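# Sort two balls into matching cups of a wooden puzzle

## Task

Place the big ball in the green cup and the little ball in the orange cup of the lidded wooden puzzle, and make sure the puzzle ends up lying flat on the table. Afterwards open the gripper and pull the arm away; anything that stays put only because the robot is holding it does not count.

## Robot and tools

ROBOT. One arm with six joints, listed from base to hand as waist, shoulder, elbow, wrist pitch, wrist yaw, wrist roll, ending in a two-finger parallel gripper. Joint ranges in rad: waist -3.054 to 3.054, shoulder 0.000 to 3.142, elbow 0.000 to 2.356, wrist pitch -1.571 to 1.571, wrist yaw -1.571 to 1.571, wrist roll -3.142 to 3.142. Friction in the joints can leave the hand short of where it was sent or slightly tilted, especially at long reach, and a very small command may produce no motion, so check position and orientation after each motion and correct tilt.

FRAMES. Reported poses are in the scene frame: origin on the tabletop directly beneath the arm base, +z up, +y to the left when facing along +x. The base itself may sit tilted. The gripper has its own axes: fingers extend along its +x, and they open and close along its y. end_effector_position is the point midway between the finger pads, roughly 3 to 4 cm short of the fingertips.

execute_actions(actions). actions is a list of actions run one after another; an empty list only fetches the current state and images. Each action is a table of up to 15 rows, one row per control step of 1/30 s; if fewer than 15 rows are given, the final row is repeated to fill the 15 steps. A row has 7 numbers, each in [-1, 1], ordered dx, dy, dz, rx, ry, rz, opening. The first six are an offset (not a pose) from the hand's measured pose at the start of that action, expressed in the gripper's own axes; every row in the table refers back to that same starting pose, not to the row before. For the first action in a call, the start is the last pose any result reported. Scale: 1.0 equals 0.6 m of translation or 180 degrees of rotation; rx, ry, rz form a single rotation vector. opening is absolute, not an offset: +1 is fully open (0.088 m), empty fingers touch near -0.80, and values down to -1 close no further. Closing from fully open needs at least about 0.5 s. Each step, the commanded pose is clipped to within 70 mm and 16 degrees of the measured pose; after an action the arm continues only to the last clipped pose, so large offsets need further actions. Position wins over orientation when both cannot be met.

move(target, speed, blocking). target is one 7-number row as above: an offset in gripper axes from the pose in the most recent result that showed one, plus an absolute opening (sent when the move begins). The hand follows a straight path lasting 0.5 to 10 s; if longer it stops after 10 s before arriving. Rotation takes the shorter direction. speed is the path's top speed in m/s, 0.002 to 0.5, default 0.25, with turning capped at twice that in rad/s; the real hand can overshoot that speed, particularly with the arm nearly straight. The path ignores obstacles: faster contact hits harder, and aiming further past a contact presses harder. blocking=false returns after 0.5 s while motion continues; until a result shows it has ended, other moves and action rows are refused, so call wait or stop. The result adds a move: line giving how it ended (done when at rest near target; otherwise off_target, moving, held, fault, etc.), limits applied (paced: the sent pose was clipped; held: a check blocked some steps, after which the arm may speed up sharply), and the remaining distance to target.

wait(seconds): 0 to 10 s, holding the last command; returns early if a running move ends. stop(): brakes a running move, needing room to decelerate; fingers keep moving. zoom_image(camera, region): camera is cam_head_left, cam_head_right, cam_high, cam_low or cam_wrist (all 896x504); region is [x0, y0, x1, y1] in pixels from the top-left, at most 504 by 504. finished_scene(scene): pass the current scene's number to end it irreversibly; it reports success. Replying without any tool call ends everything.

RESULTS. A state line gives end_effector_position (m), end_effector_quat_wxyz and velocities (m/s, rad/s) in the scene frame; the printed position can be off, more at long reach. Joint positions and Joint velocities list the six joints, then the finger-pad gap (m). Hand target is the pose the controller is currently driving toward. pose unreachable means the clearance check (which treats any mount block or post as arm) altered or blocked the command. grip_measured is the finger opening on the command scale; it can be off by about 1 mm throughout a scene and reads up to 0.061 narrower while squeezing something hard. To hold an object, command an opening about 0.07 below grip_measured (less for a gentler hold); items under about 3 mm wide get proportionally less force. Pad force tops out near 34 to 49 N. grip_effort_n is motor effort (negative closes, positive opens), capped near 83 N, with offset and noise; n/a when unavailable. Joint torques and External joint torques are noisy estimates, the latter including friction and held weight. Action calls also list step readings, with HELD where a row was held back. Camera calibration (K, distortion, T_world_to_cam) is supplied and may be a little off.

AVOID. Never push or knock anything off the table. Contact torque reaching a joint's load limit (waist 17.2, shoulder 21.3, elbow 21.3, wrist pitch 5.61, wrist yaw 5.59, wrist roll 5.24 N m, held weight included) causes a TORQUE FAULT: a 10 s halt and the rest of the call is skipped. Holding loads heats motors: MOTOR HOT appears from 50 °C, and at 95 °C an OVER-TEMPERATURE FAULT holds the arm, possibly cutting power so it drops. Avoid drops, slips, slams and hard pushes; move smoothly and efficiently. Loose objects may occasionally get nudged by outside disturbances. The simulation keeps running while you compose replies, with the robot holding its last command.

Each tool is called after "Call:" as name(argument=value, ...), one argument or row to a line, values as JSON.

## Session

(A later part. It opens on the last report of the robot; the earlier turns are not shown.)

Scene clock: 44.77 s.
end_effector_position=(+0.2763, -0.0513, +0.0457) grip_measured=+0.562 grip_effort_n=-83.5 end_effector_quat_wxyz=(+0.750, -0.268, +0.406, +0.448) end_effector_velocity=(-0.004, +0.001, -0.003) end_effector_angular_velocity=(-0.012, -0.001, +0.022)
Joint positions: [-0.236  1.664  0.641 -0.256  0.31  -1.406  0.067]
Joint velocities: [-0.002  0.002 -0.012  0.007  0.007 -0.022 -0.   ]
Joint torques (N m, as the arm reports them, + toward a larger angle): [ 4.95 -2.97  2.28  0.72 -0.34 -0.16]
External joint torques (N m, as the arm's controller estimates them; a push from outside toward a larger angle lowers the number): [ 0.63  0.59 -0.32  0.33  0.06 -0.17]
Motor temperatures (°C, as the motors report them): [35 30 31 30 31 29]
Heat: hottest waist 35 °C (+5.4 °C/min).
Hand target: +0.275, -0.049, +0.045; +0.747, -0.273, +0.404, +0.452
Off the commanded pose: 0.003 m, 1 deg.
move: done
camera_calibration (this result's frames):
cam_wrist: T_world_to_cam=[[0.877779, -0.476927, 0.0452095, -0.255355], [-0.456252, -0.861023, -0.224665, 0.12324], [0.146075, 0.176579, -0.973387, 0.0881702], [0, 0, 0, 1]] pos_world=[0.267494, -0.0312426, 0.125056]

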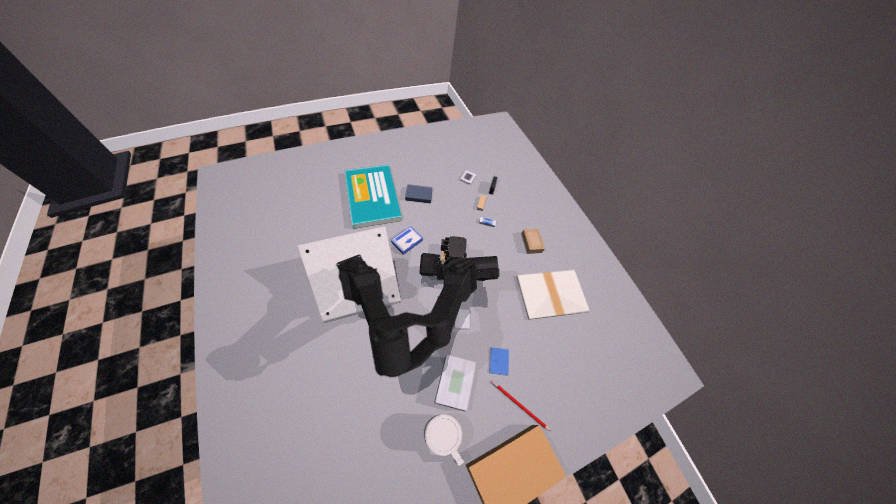

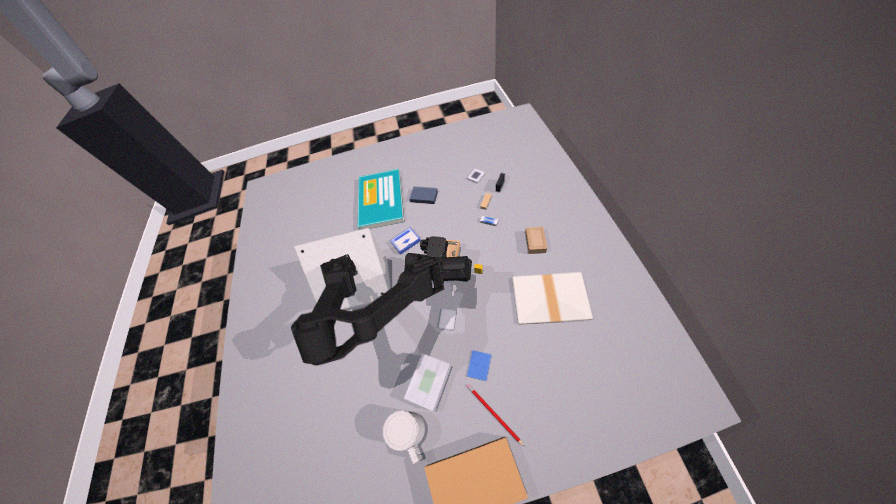

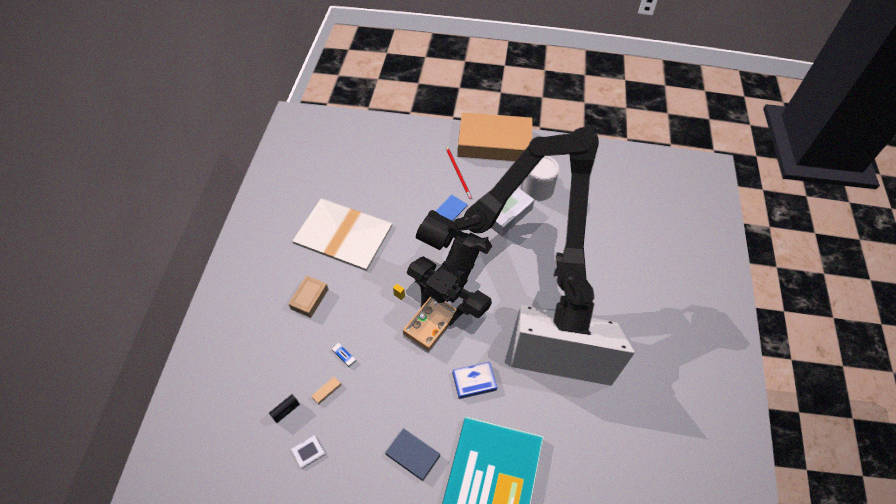

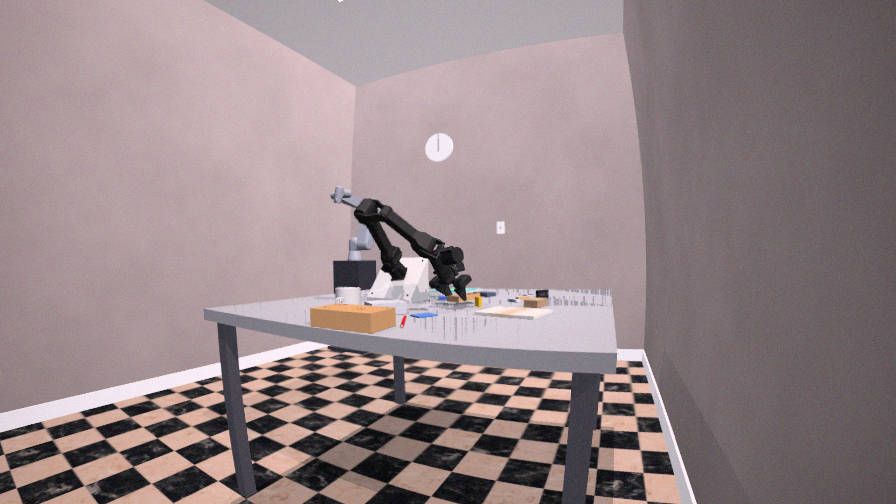

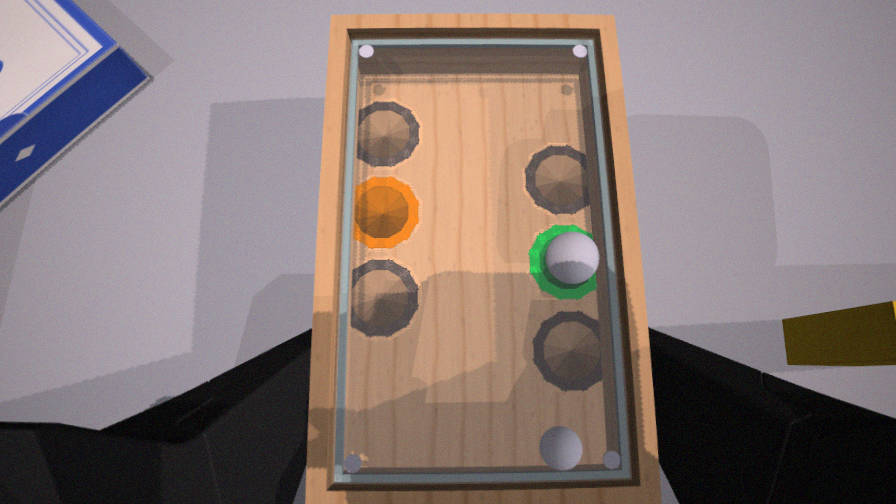

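Call:
move(
  target=[0.0198, 0.0009, -0.0123, 0.0062, 0.0144, 0.0111, 0.49],
  speed=0.03,
)

Scene clock: 46.73 s.
end_effector_position=(+0.2748, -0.0503, +0.0341) grip_measured=+0.562 grip_effort_n=-83.5 end_effector_quat_wxyz=(+0.736, -0.265, +0.428, +0.453) end_effector_velocity=(-0.006, +0.002, -0.002) end_effector_angular_velocity=(+0.009, +0.017, +0.022)
Joint positions: [-0.251  1.717  0.66  -0.259  0.337 -1.396  0.067]
Joint velocities: [-0.007  0.002 -0.002 -0.022 -0.007 -0.007  0.   ]
Joint torques (N m, as the arm reports them, + toward a larger angle): [ 4.2  -2.53  3.27  0.66 -0.15  0.11]
External joint torques (N m, as the arm's controller estimates them; a push from outside toward a larger angle lowers the number): [-0.21  1.1   0.95  0.35  0.22  0.11]
Motor temperatures (°C, as the motors report them): [35 30 31 30 31 29]
Heat: hottest waist 35 °C (+5.1 °C/min).
Hand target: +0.276, -0.051, +0.032; +0.735, -0.264, +0.432, +0.451
Off the commanded pose: 0.003 m, 1 deg.
move: done
camera_calibration (this result's frames):
cam_wrist: T_world_to_cam=[[0.881811, -0.47148, 0.0107844, -0.252722], [-0.461359, -0.86717, -0.18752, 0.120652], [0.0977639, 0.160381, -0.982202, 0.0896008], [0, 0, 0, 1]] pos_world=[0.269757, -0.0288978, 0.113356]

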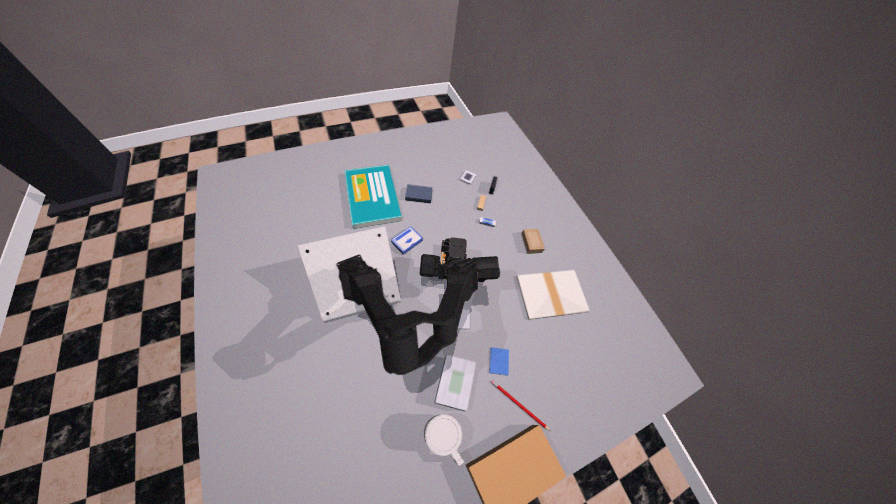

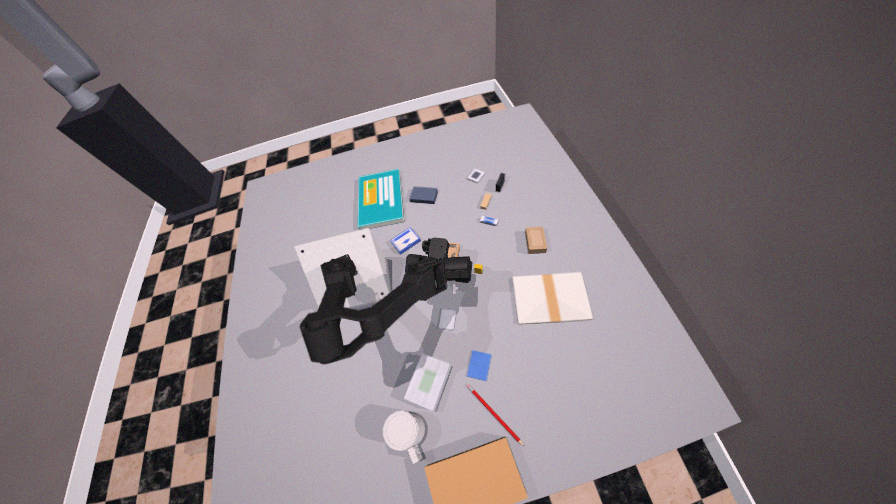

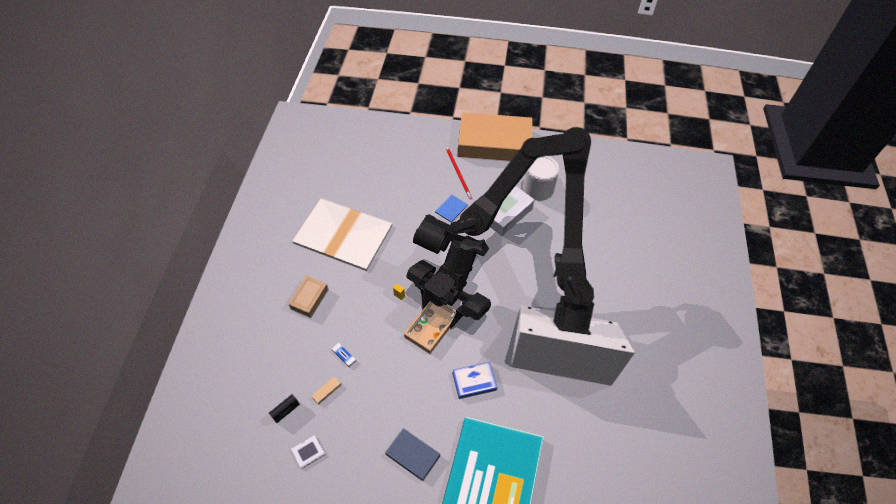

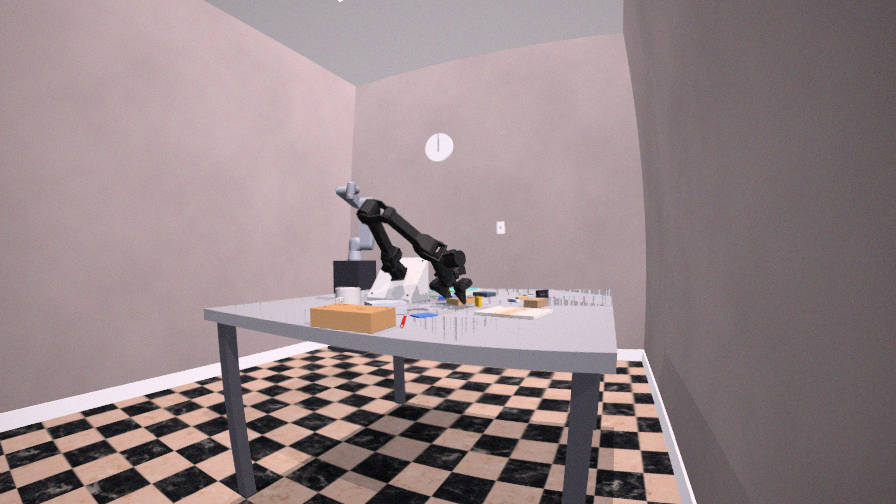

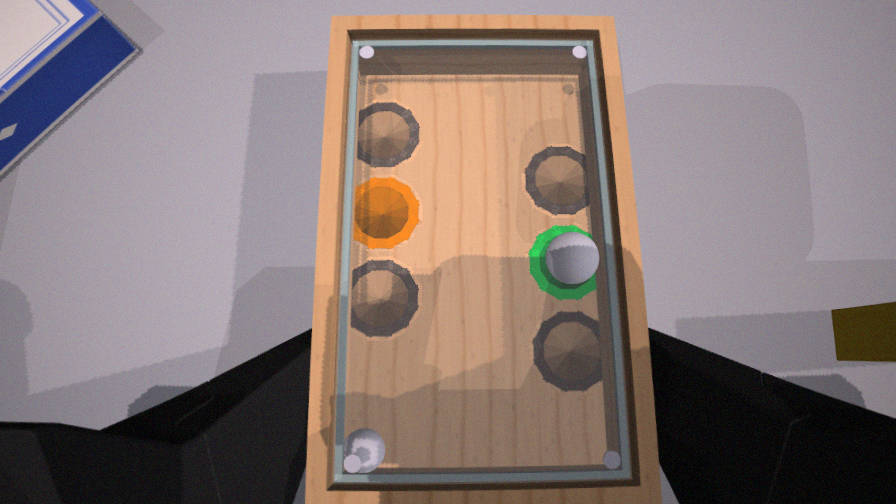

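Call:
move(
  target=[-0.0592, 0.065, -0.1145, 0.0009, 0.0023, 0.0016, 0.49],
  speed=0.15,
)

Scene clock: 48.43 s.
end_effector_position=(+0.2117, -0.1016, +0.0341) grip_measured=+0.562 grip_effort_n=-83.5 end_effector_quat_wxyz=(+0.740, -0.265, +0.424, +0.451) end_effector_velocity=(-0.002, -0.002, -0.000) end_effector_angular_velocity=(+0.001, -0.006, +0.009)
Joint positions: [-0.474  1.36   0.524 -0.405  0.264 -1.622  0.067]
Joint velocities: [-0.012 -0.012 -0.002 -0.007 -0.007 -0.022 -0.   ]
Joint torques (N m, as the arm reports them, + toward a larger angle): [ 1.69 -3.39  1.4   0.01  0.04 -0.31]
External joint torques (N m, as the arm's controller estimates them; a push from outside toward a larger angle lowers the number): [-1.29 -0.35 -0.97 -0.16  0.43 -0.32]
Motor temperatures (°C, as the motors report them): [35 30 31 30 31 29]
Heat: hottest waist 35 °C (+5.0 °C/min).
Hand target: +0.206, -0.102, +0.030; +0.734, -0.264, +0.431, +0.454
Off the commanded pose: 0.007 m, 1 deg.
move: done
camera_calibration (this result's frames):
cam_wrist: T_world_to_cam=[[0.879691, -0.475239, 0.0170643, -0.221342], [-0.46316, -0.864364, -0.195854, 0.0479953], [0.107827, 0.164387, -0.980485, 0.102226], [0, 0, 0, 1]] pos_world=[0.205919, -0.0805097, 0.113409]

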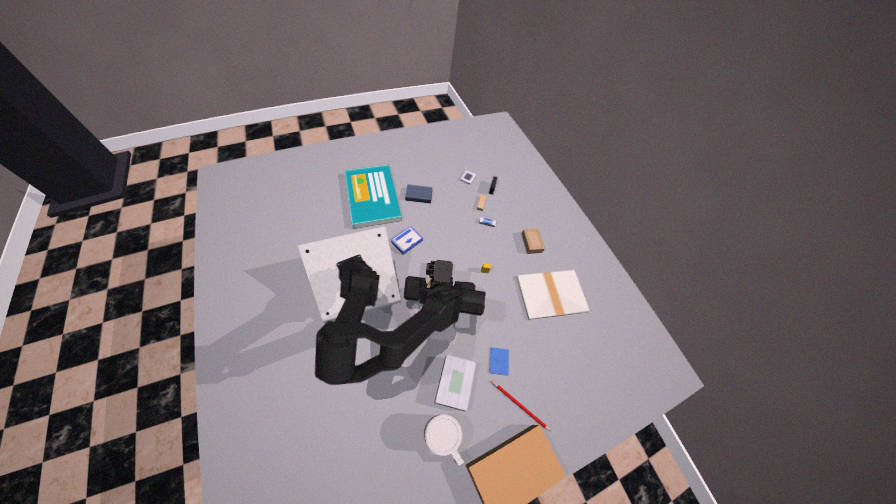

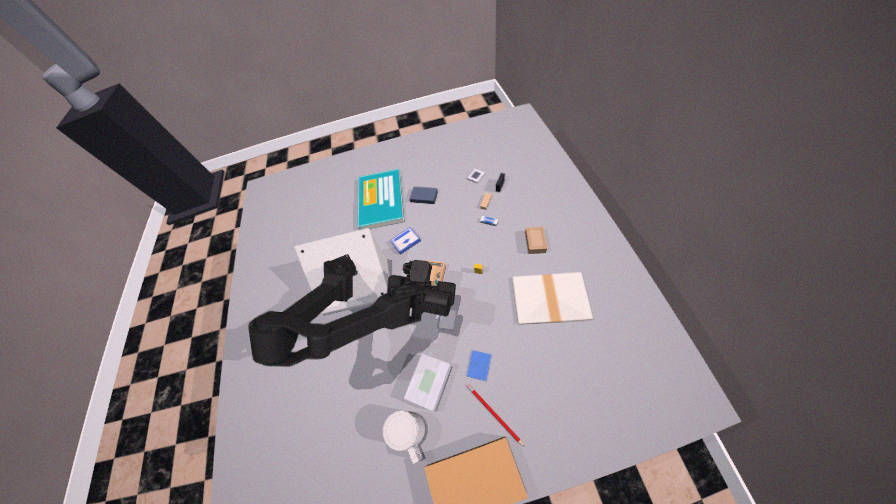

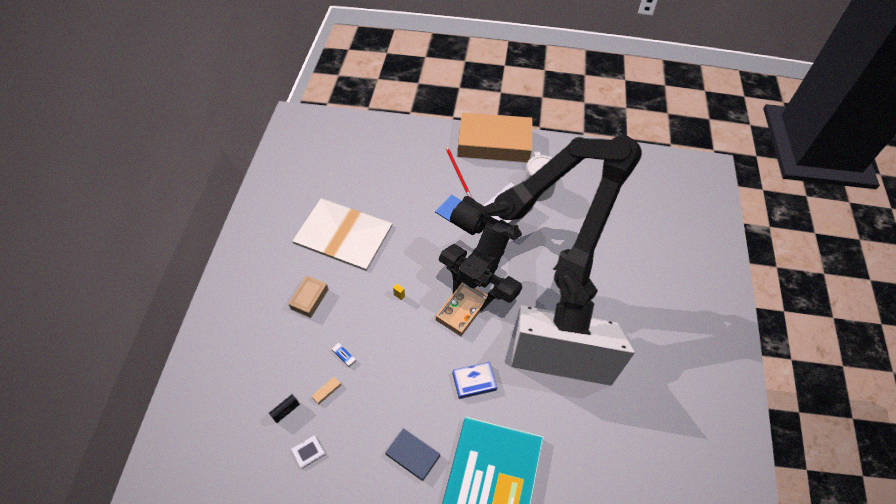

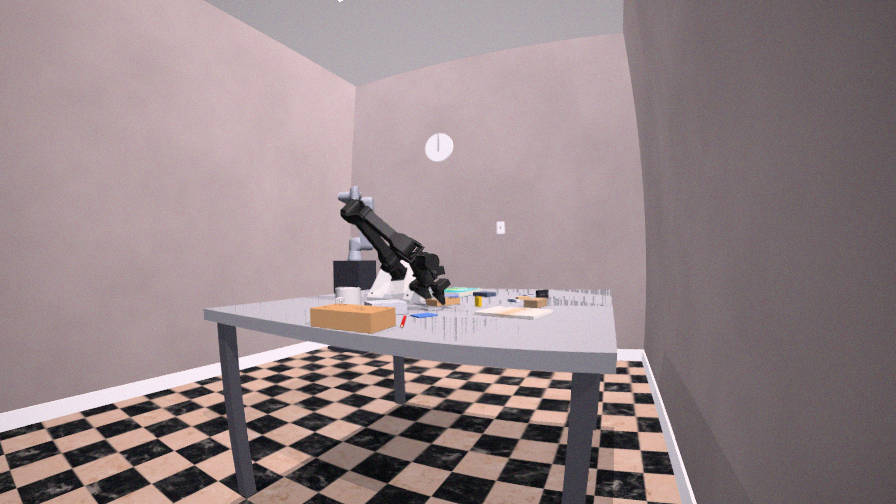

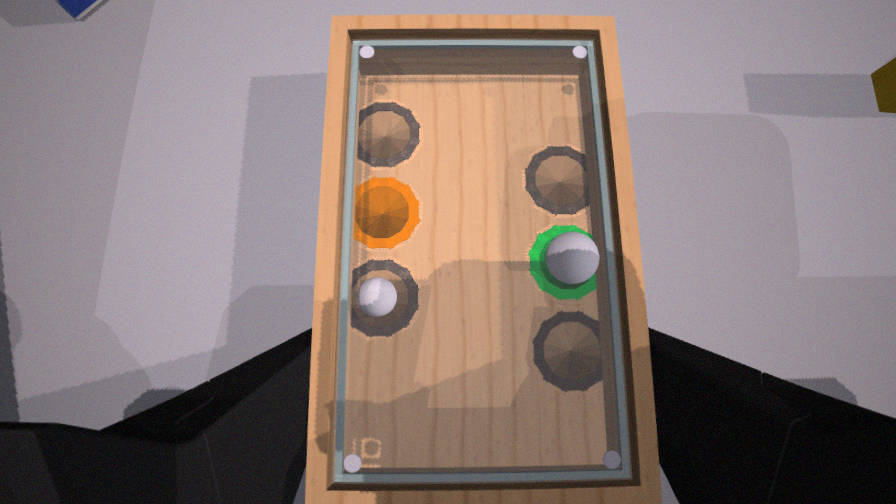

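Call:
move(
  target=[0.0222, -0.0533, 0.1317, 0.0349, -0.0409, 0.0592, 0.49],
  speed=0.09,
)

Scene clock: 55.27 s.
end_effector_position=(+0.2711, -0.0506, +0.0606) grip_measured=+0.562 grip_effort_n=-83.5 end_effector_quat_wxyz=(+0.732, -0.157, +0.426, +0.508) end_effector_velocity=(+0.001, +0.003, +0.001) end_effector_angular_velocity=(+0.010, +0.005, +0.008)
Joint positions: [-0.271  1.704  0.803 -0.555  0.168 -1.269  0.067]
Joint velocities: [ 0.007  0.012  0.007 -0.007 -0.007  0.007  0.   ]
Joint torques (N m, as the arm reports them, + toward a larger angle): [ 5.42 -3.32  3.51  0.14 -0.82  0.16]
External joint torques (N m, as the arm's controller estimates them; a push from outside toward a larger angle lowers the number): [ 0.79  0.52  0.99  0.01 -0.35  0.17]
Motor temperatures (°C, as the motors report them): [34 30 31 30 31 29]
Heat: hottest waist 34 °C (+3.3 °C/min).
Hand target: +0.274, -0.048, +0.063; +0.733, -0.155, +0.422, +0.510
Off the commanded pose: 0.004 m, 1 deg.
move: done
camera_calibration (this result's frames):
cam_wrist: T_world_to_cam=[[0.865949, -0.459194, -0.198173, -0.232205], [-0.499587, -0.81269, -0.299912, 0.143607], [-0.0233354, 0.358713, -0.933156, 0.15598], [0, 0, 0, 1]] pos_world=[0.276462, -0.0458712, 0.142607]

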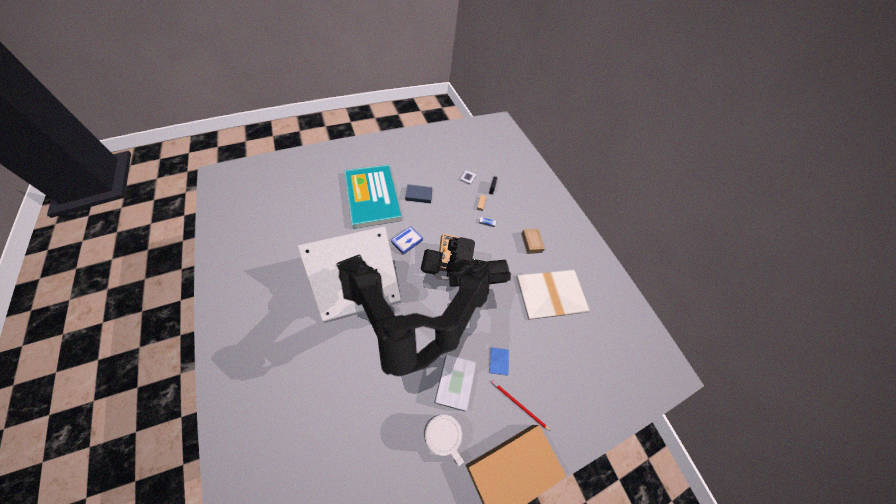

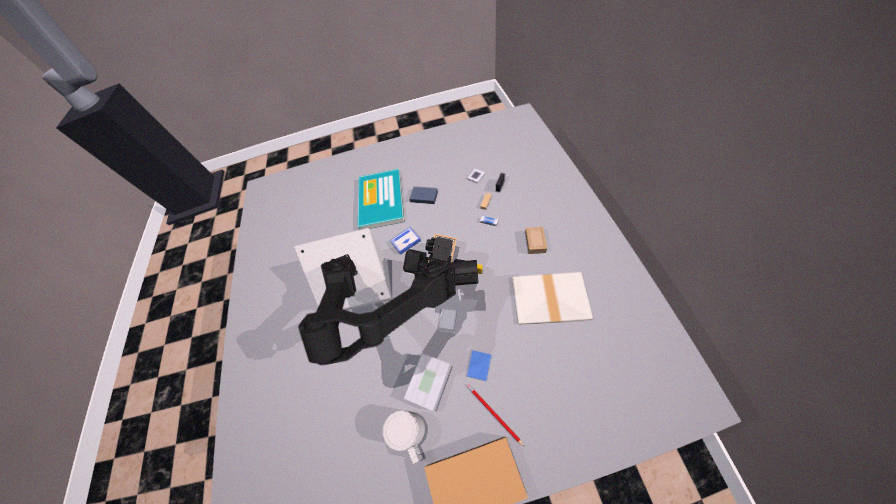

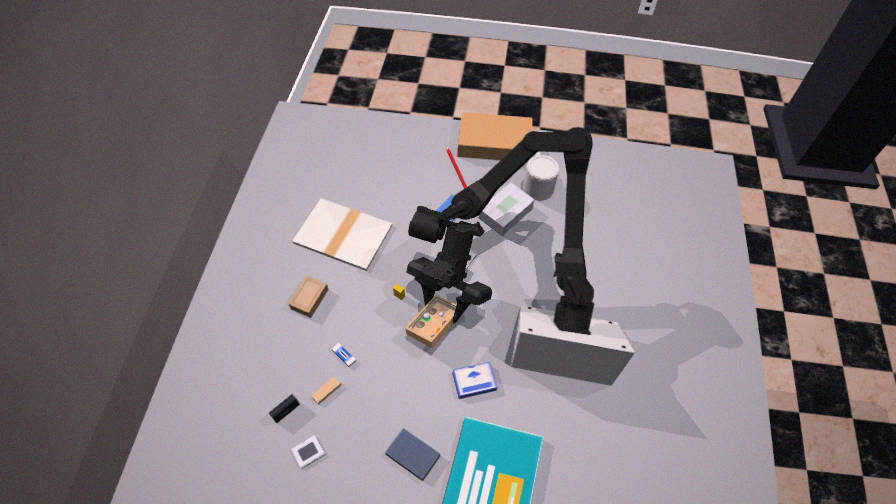

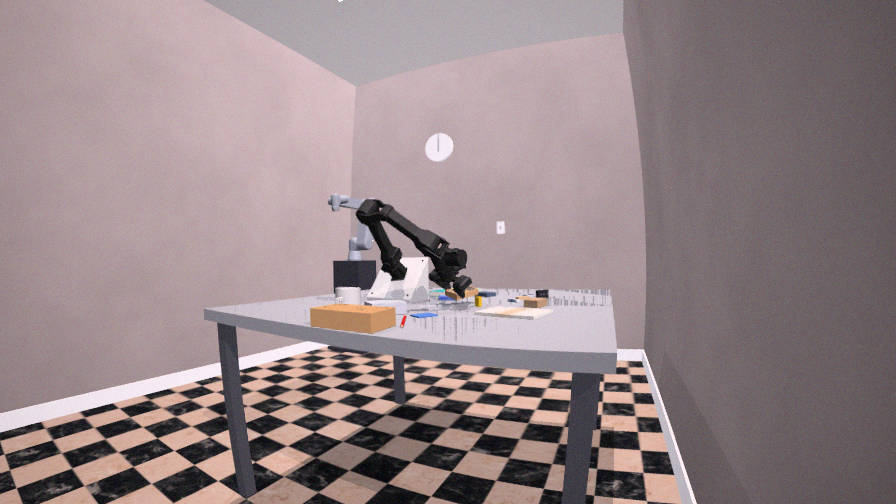

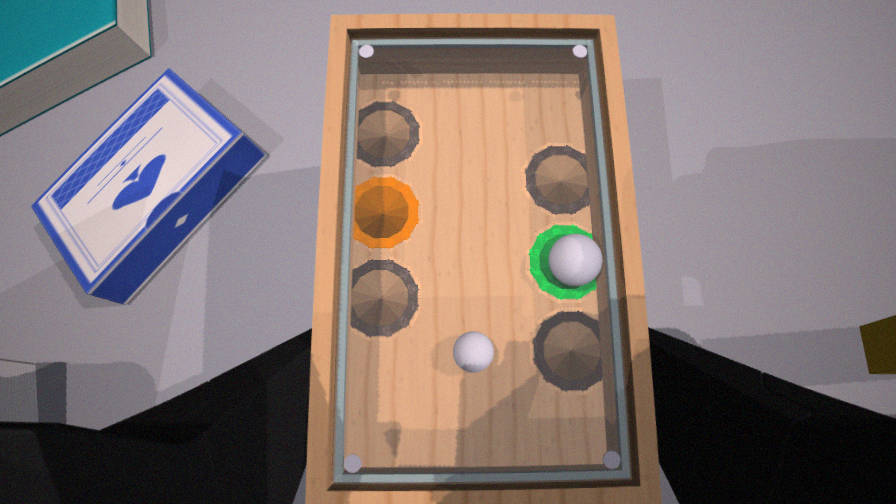

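Call:
move(
  target=[-0.002, -0.003, 0.003, -0.0431, 0.0297, -0.0683, 0.49],
  speed=0.15,
)

Scene clock: 56.90 s.
end_effector_position=(+0.2729, -0.0509, +0.0599) grip_measured=+0.562 grip_effort_n=-83.5 end_effector_quat_wxyz=(+0.749, -0.267, +0.409, +0.448) end_effector_velocity=(-0.004, +0.003, -0.000) end_effector_angular_velocity=(+0.001, -0.012, +0.023)
Joint positions: [-0.19   1.624  0.648 -0.322  0.326 -1.355  0.067]
Joint velocities: [ 0.002 -0.007 -0.017  0.007 -0.007 -0.022 -0.   ]
Joint torques (N m, as the arm reports them, + toward a larger angle): [ 4.99 -4.45  2.5   0.77 -0.34 -0.15]
External joint torques (N m, as the arm's controller estimates them; a push from outside toward a larger angle lowers the number): [ 0.79 -1.1  -0.32  0.36  0.05 -0.16]
Motor temperatures (°C, as the motors report them): [35 30 31 30 31 29]
Heat: hottest waist 35 °C (+4.2 °C/min).
Hand target: +0.273, -0.051, +0.062; +0.750, -0.273, +0.405, +0.446
Off the commanded pose: 0.002 m, 1 deg.
move: done
camera_calibration (this result's frames):
cam_wrist: T_world_to_cam=[[0.877226, -0.478297, 0.0413186, -0.252497], [-0.458835, -0.860616, -0.22093, 0.125768], [0.14123, 0.174847, -0.974414, 0.103699], [0, 0, 0, 1]] pos_world=[0.264558, -0.0306617, 0.139264]

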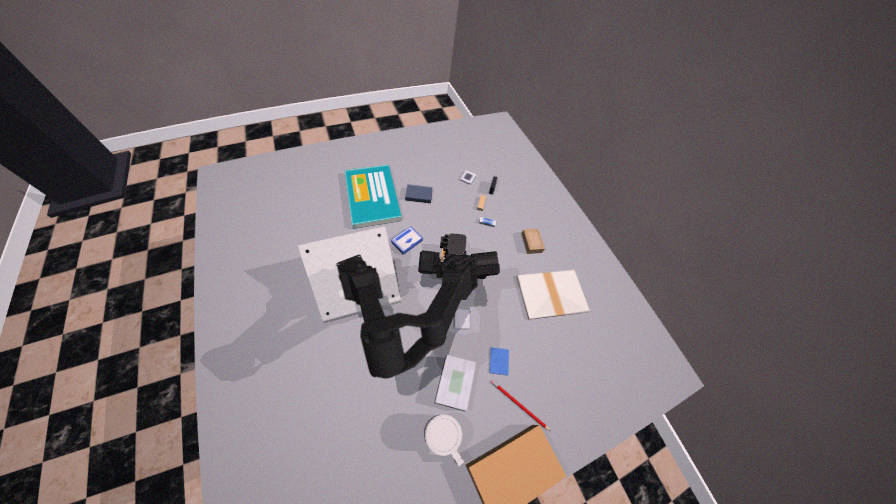

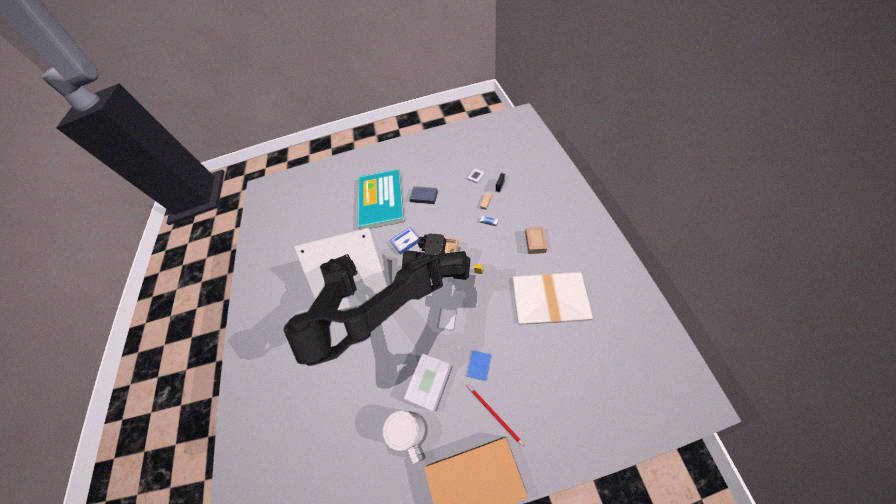

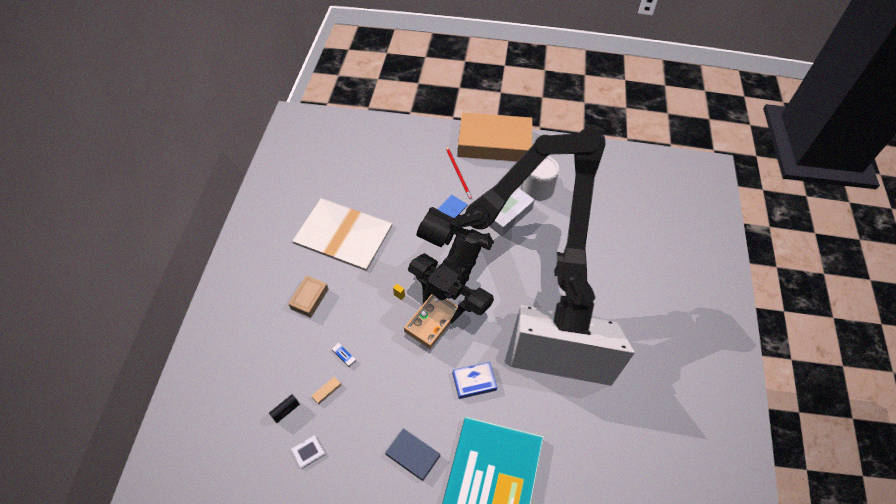

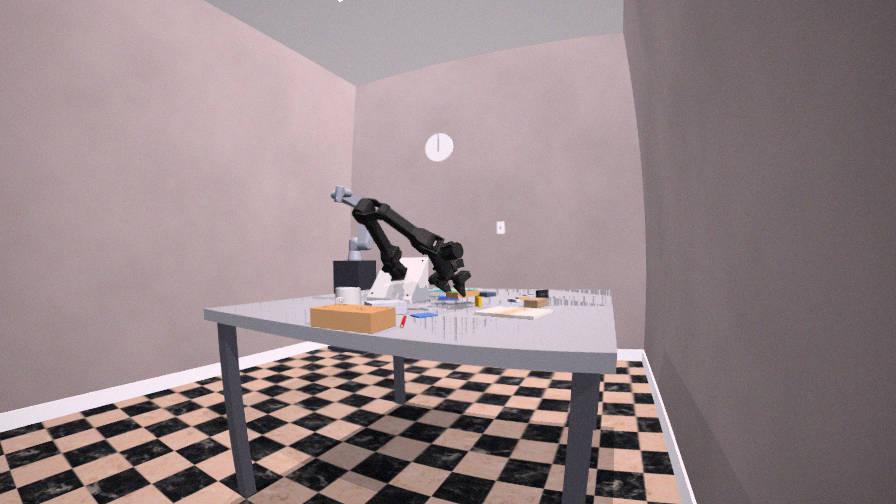

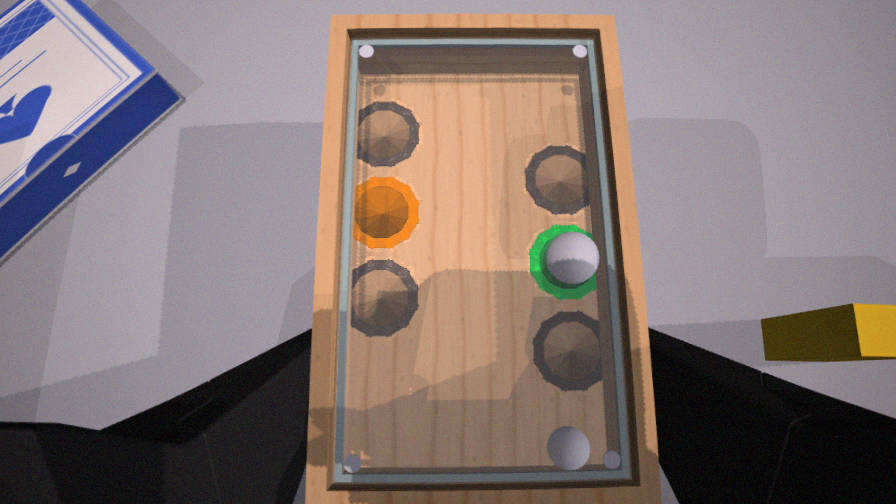

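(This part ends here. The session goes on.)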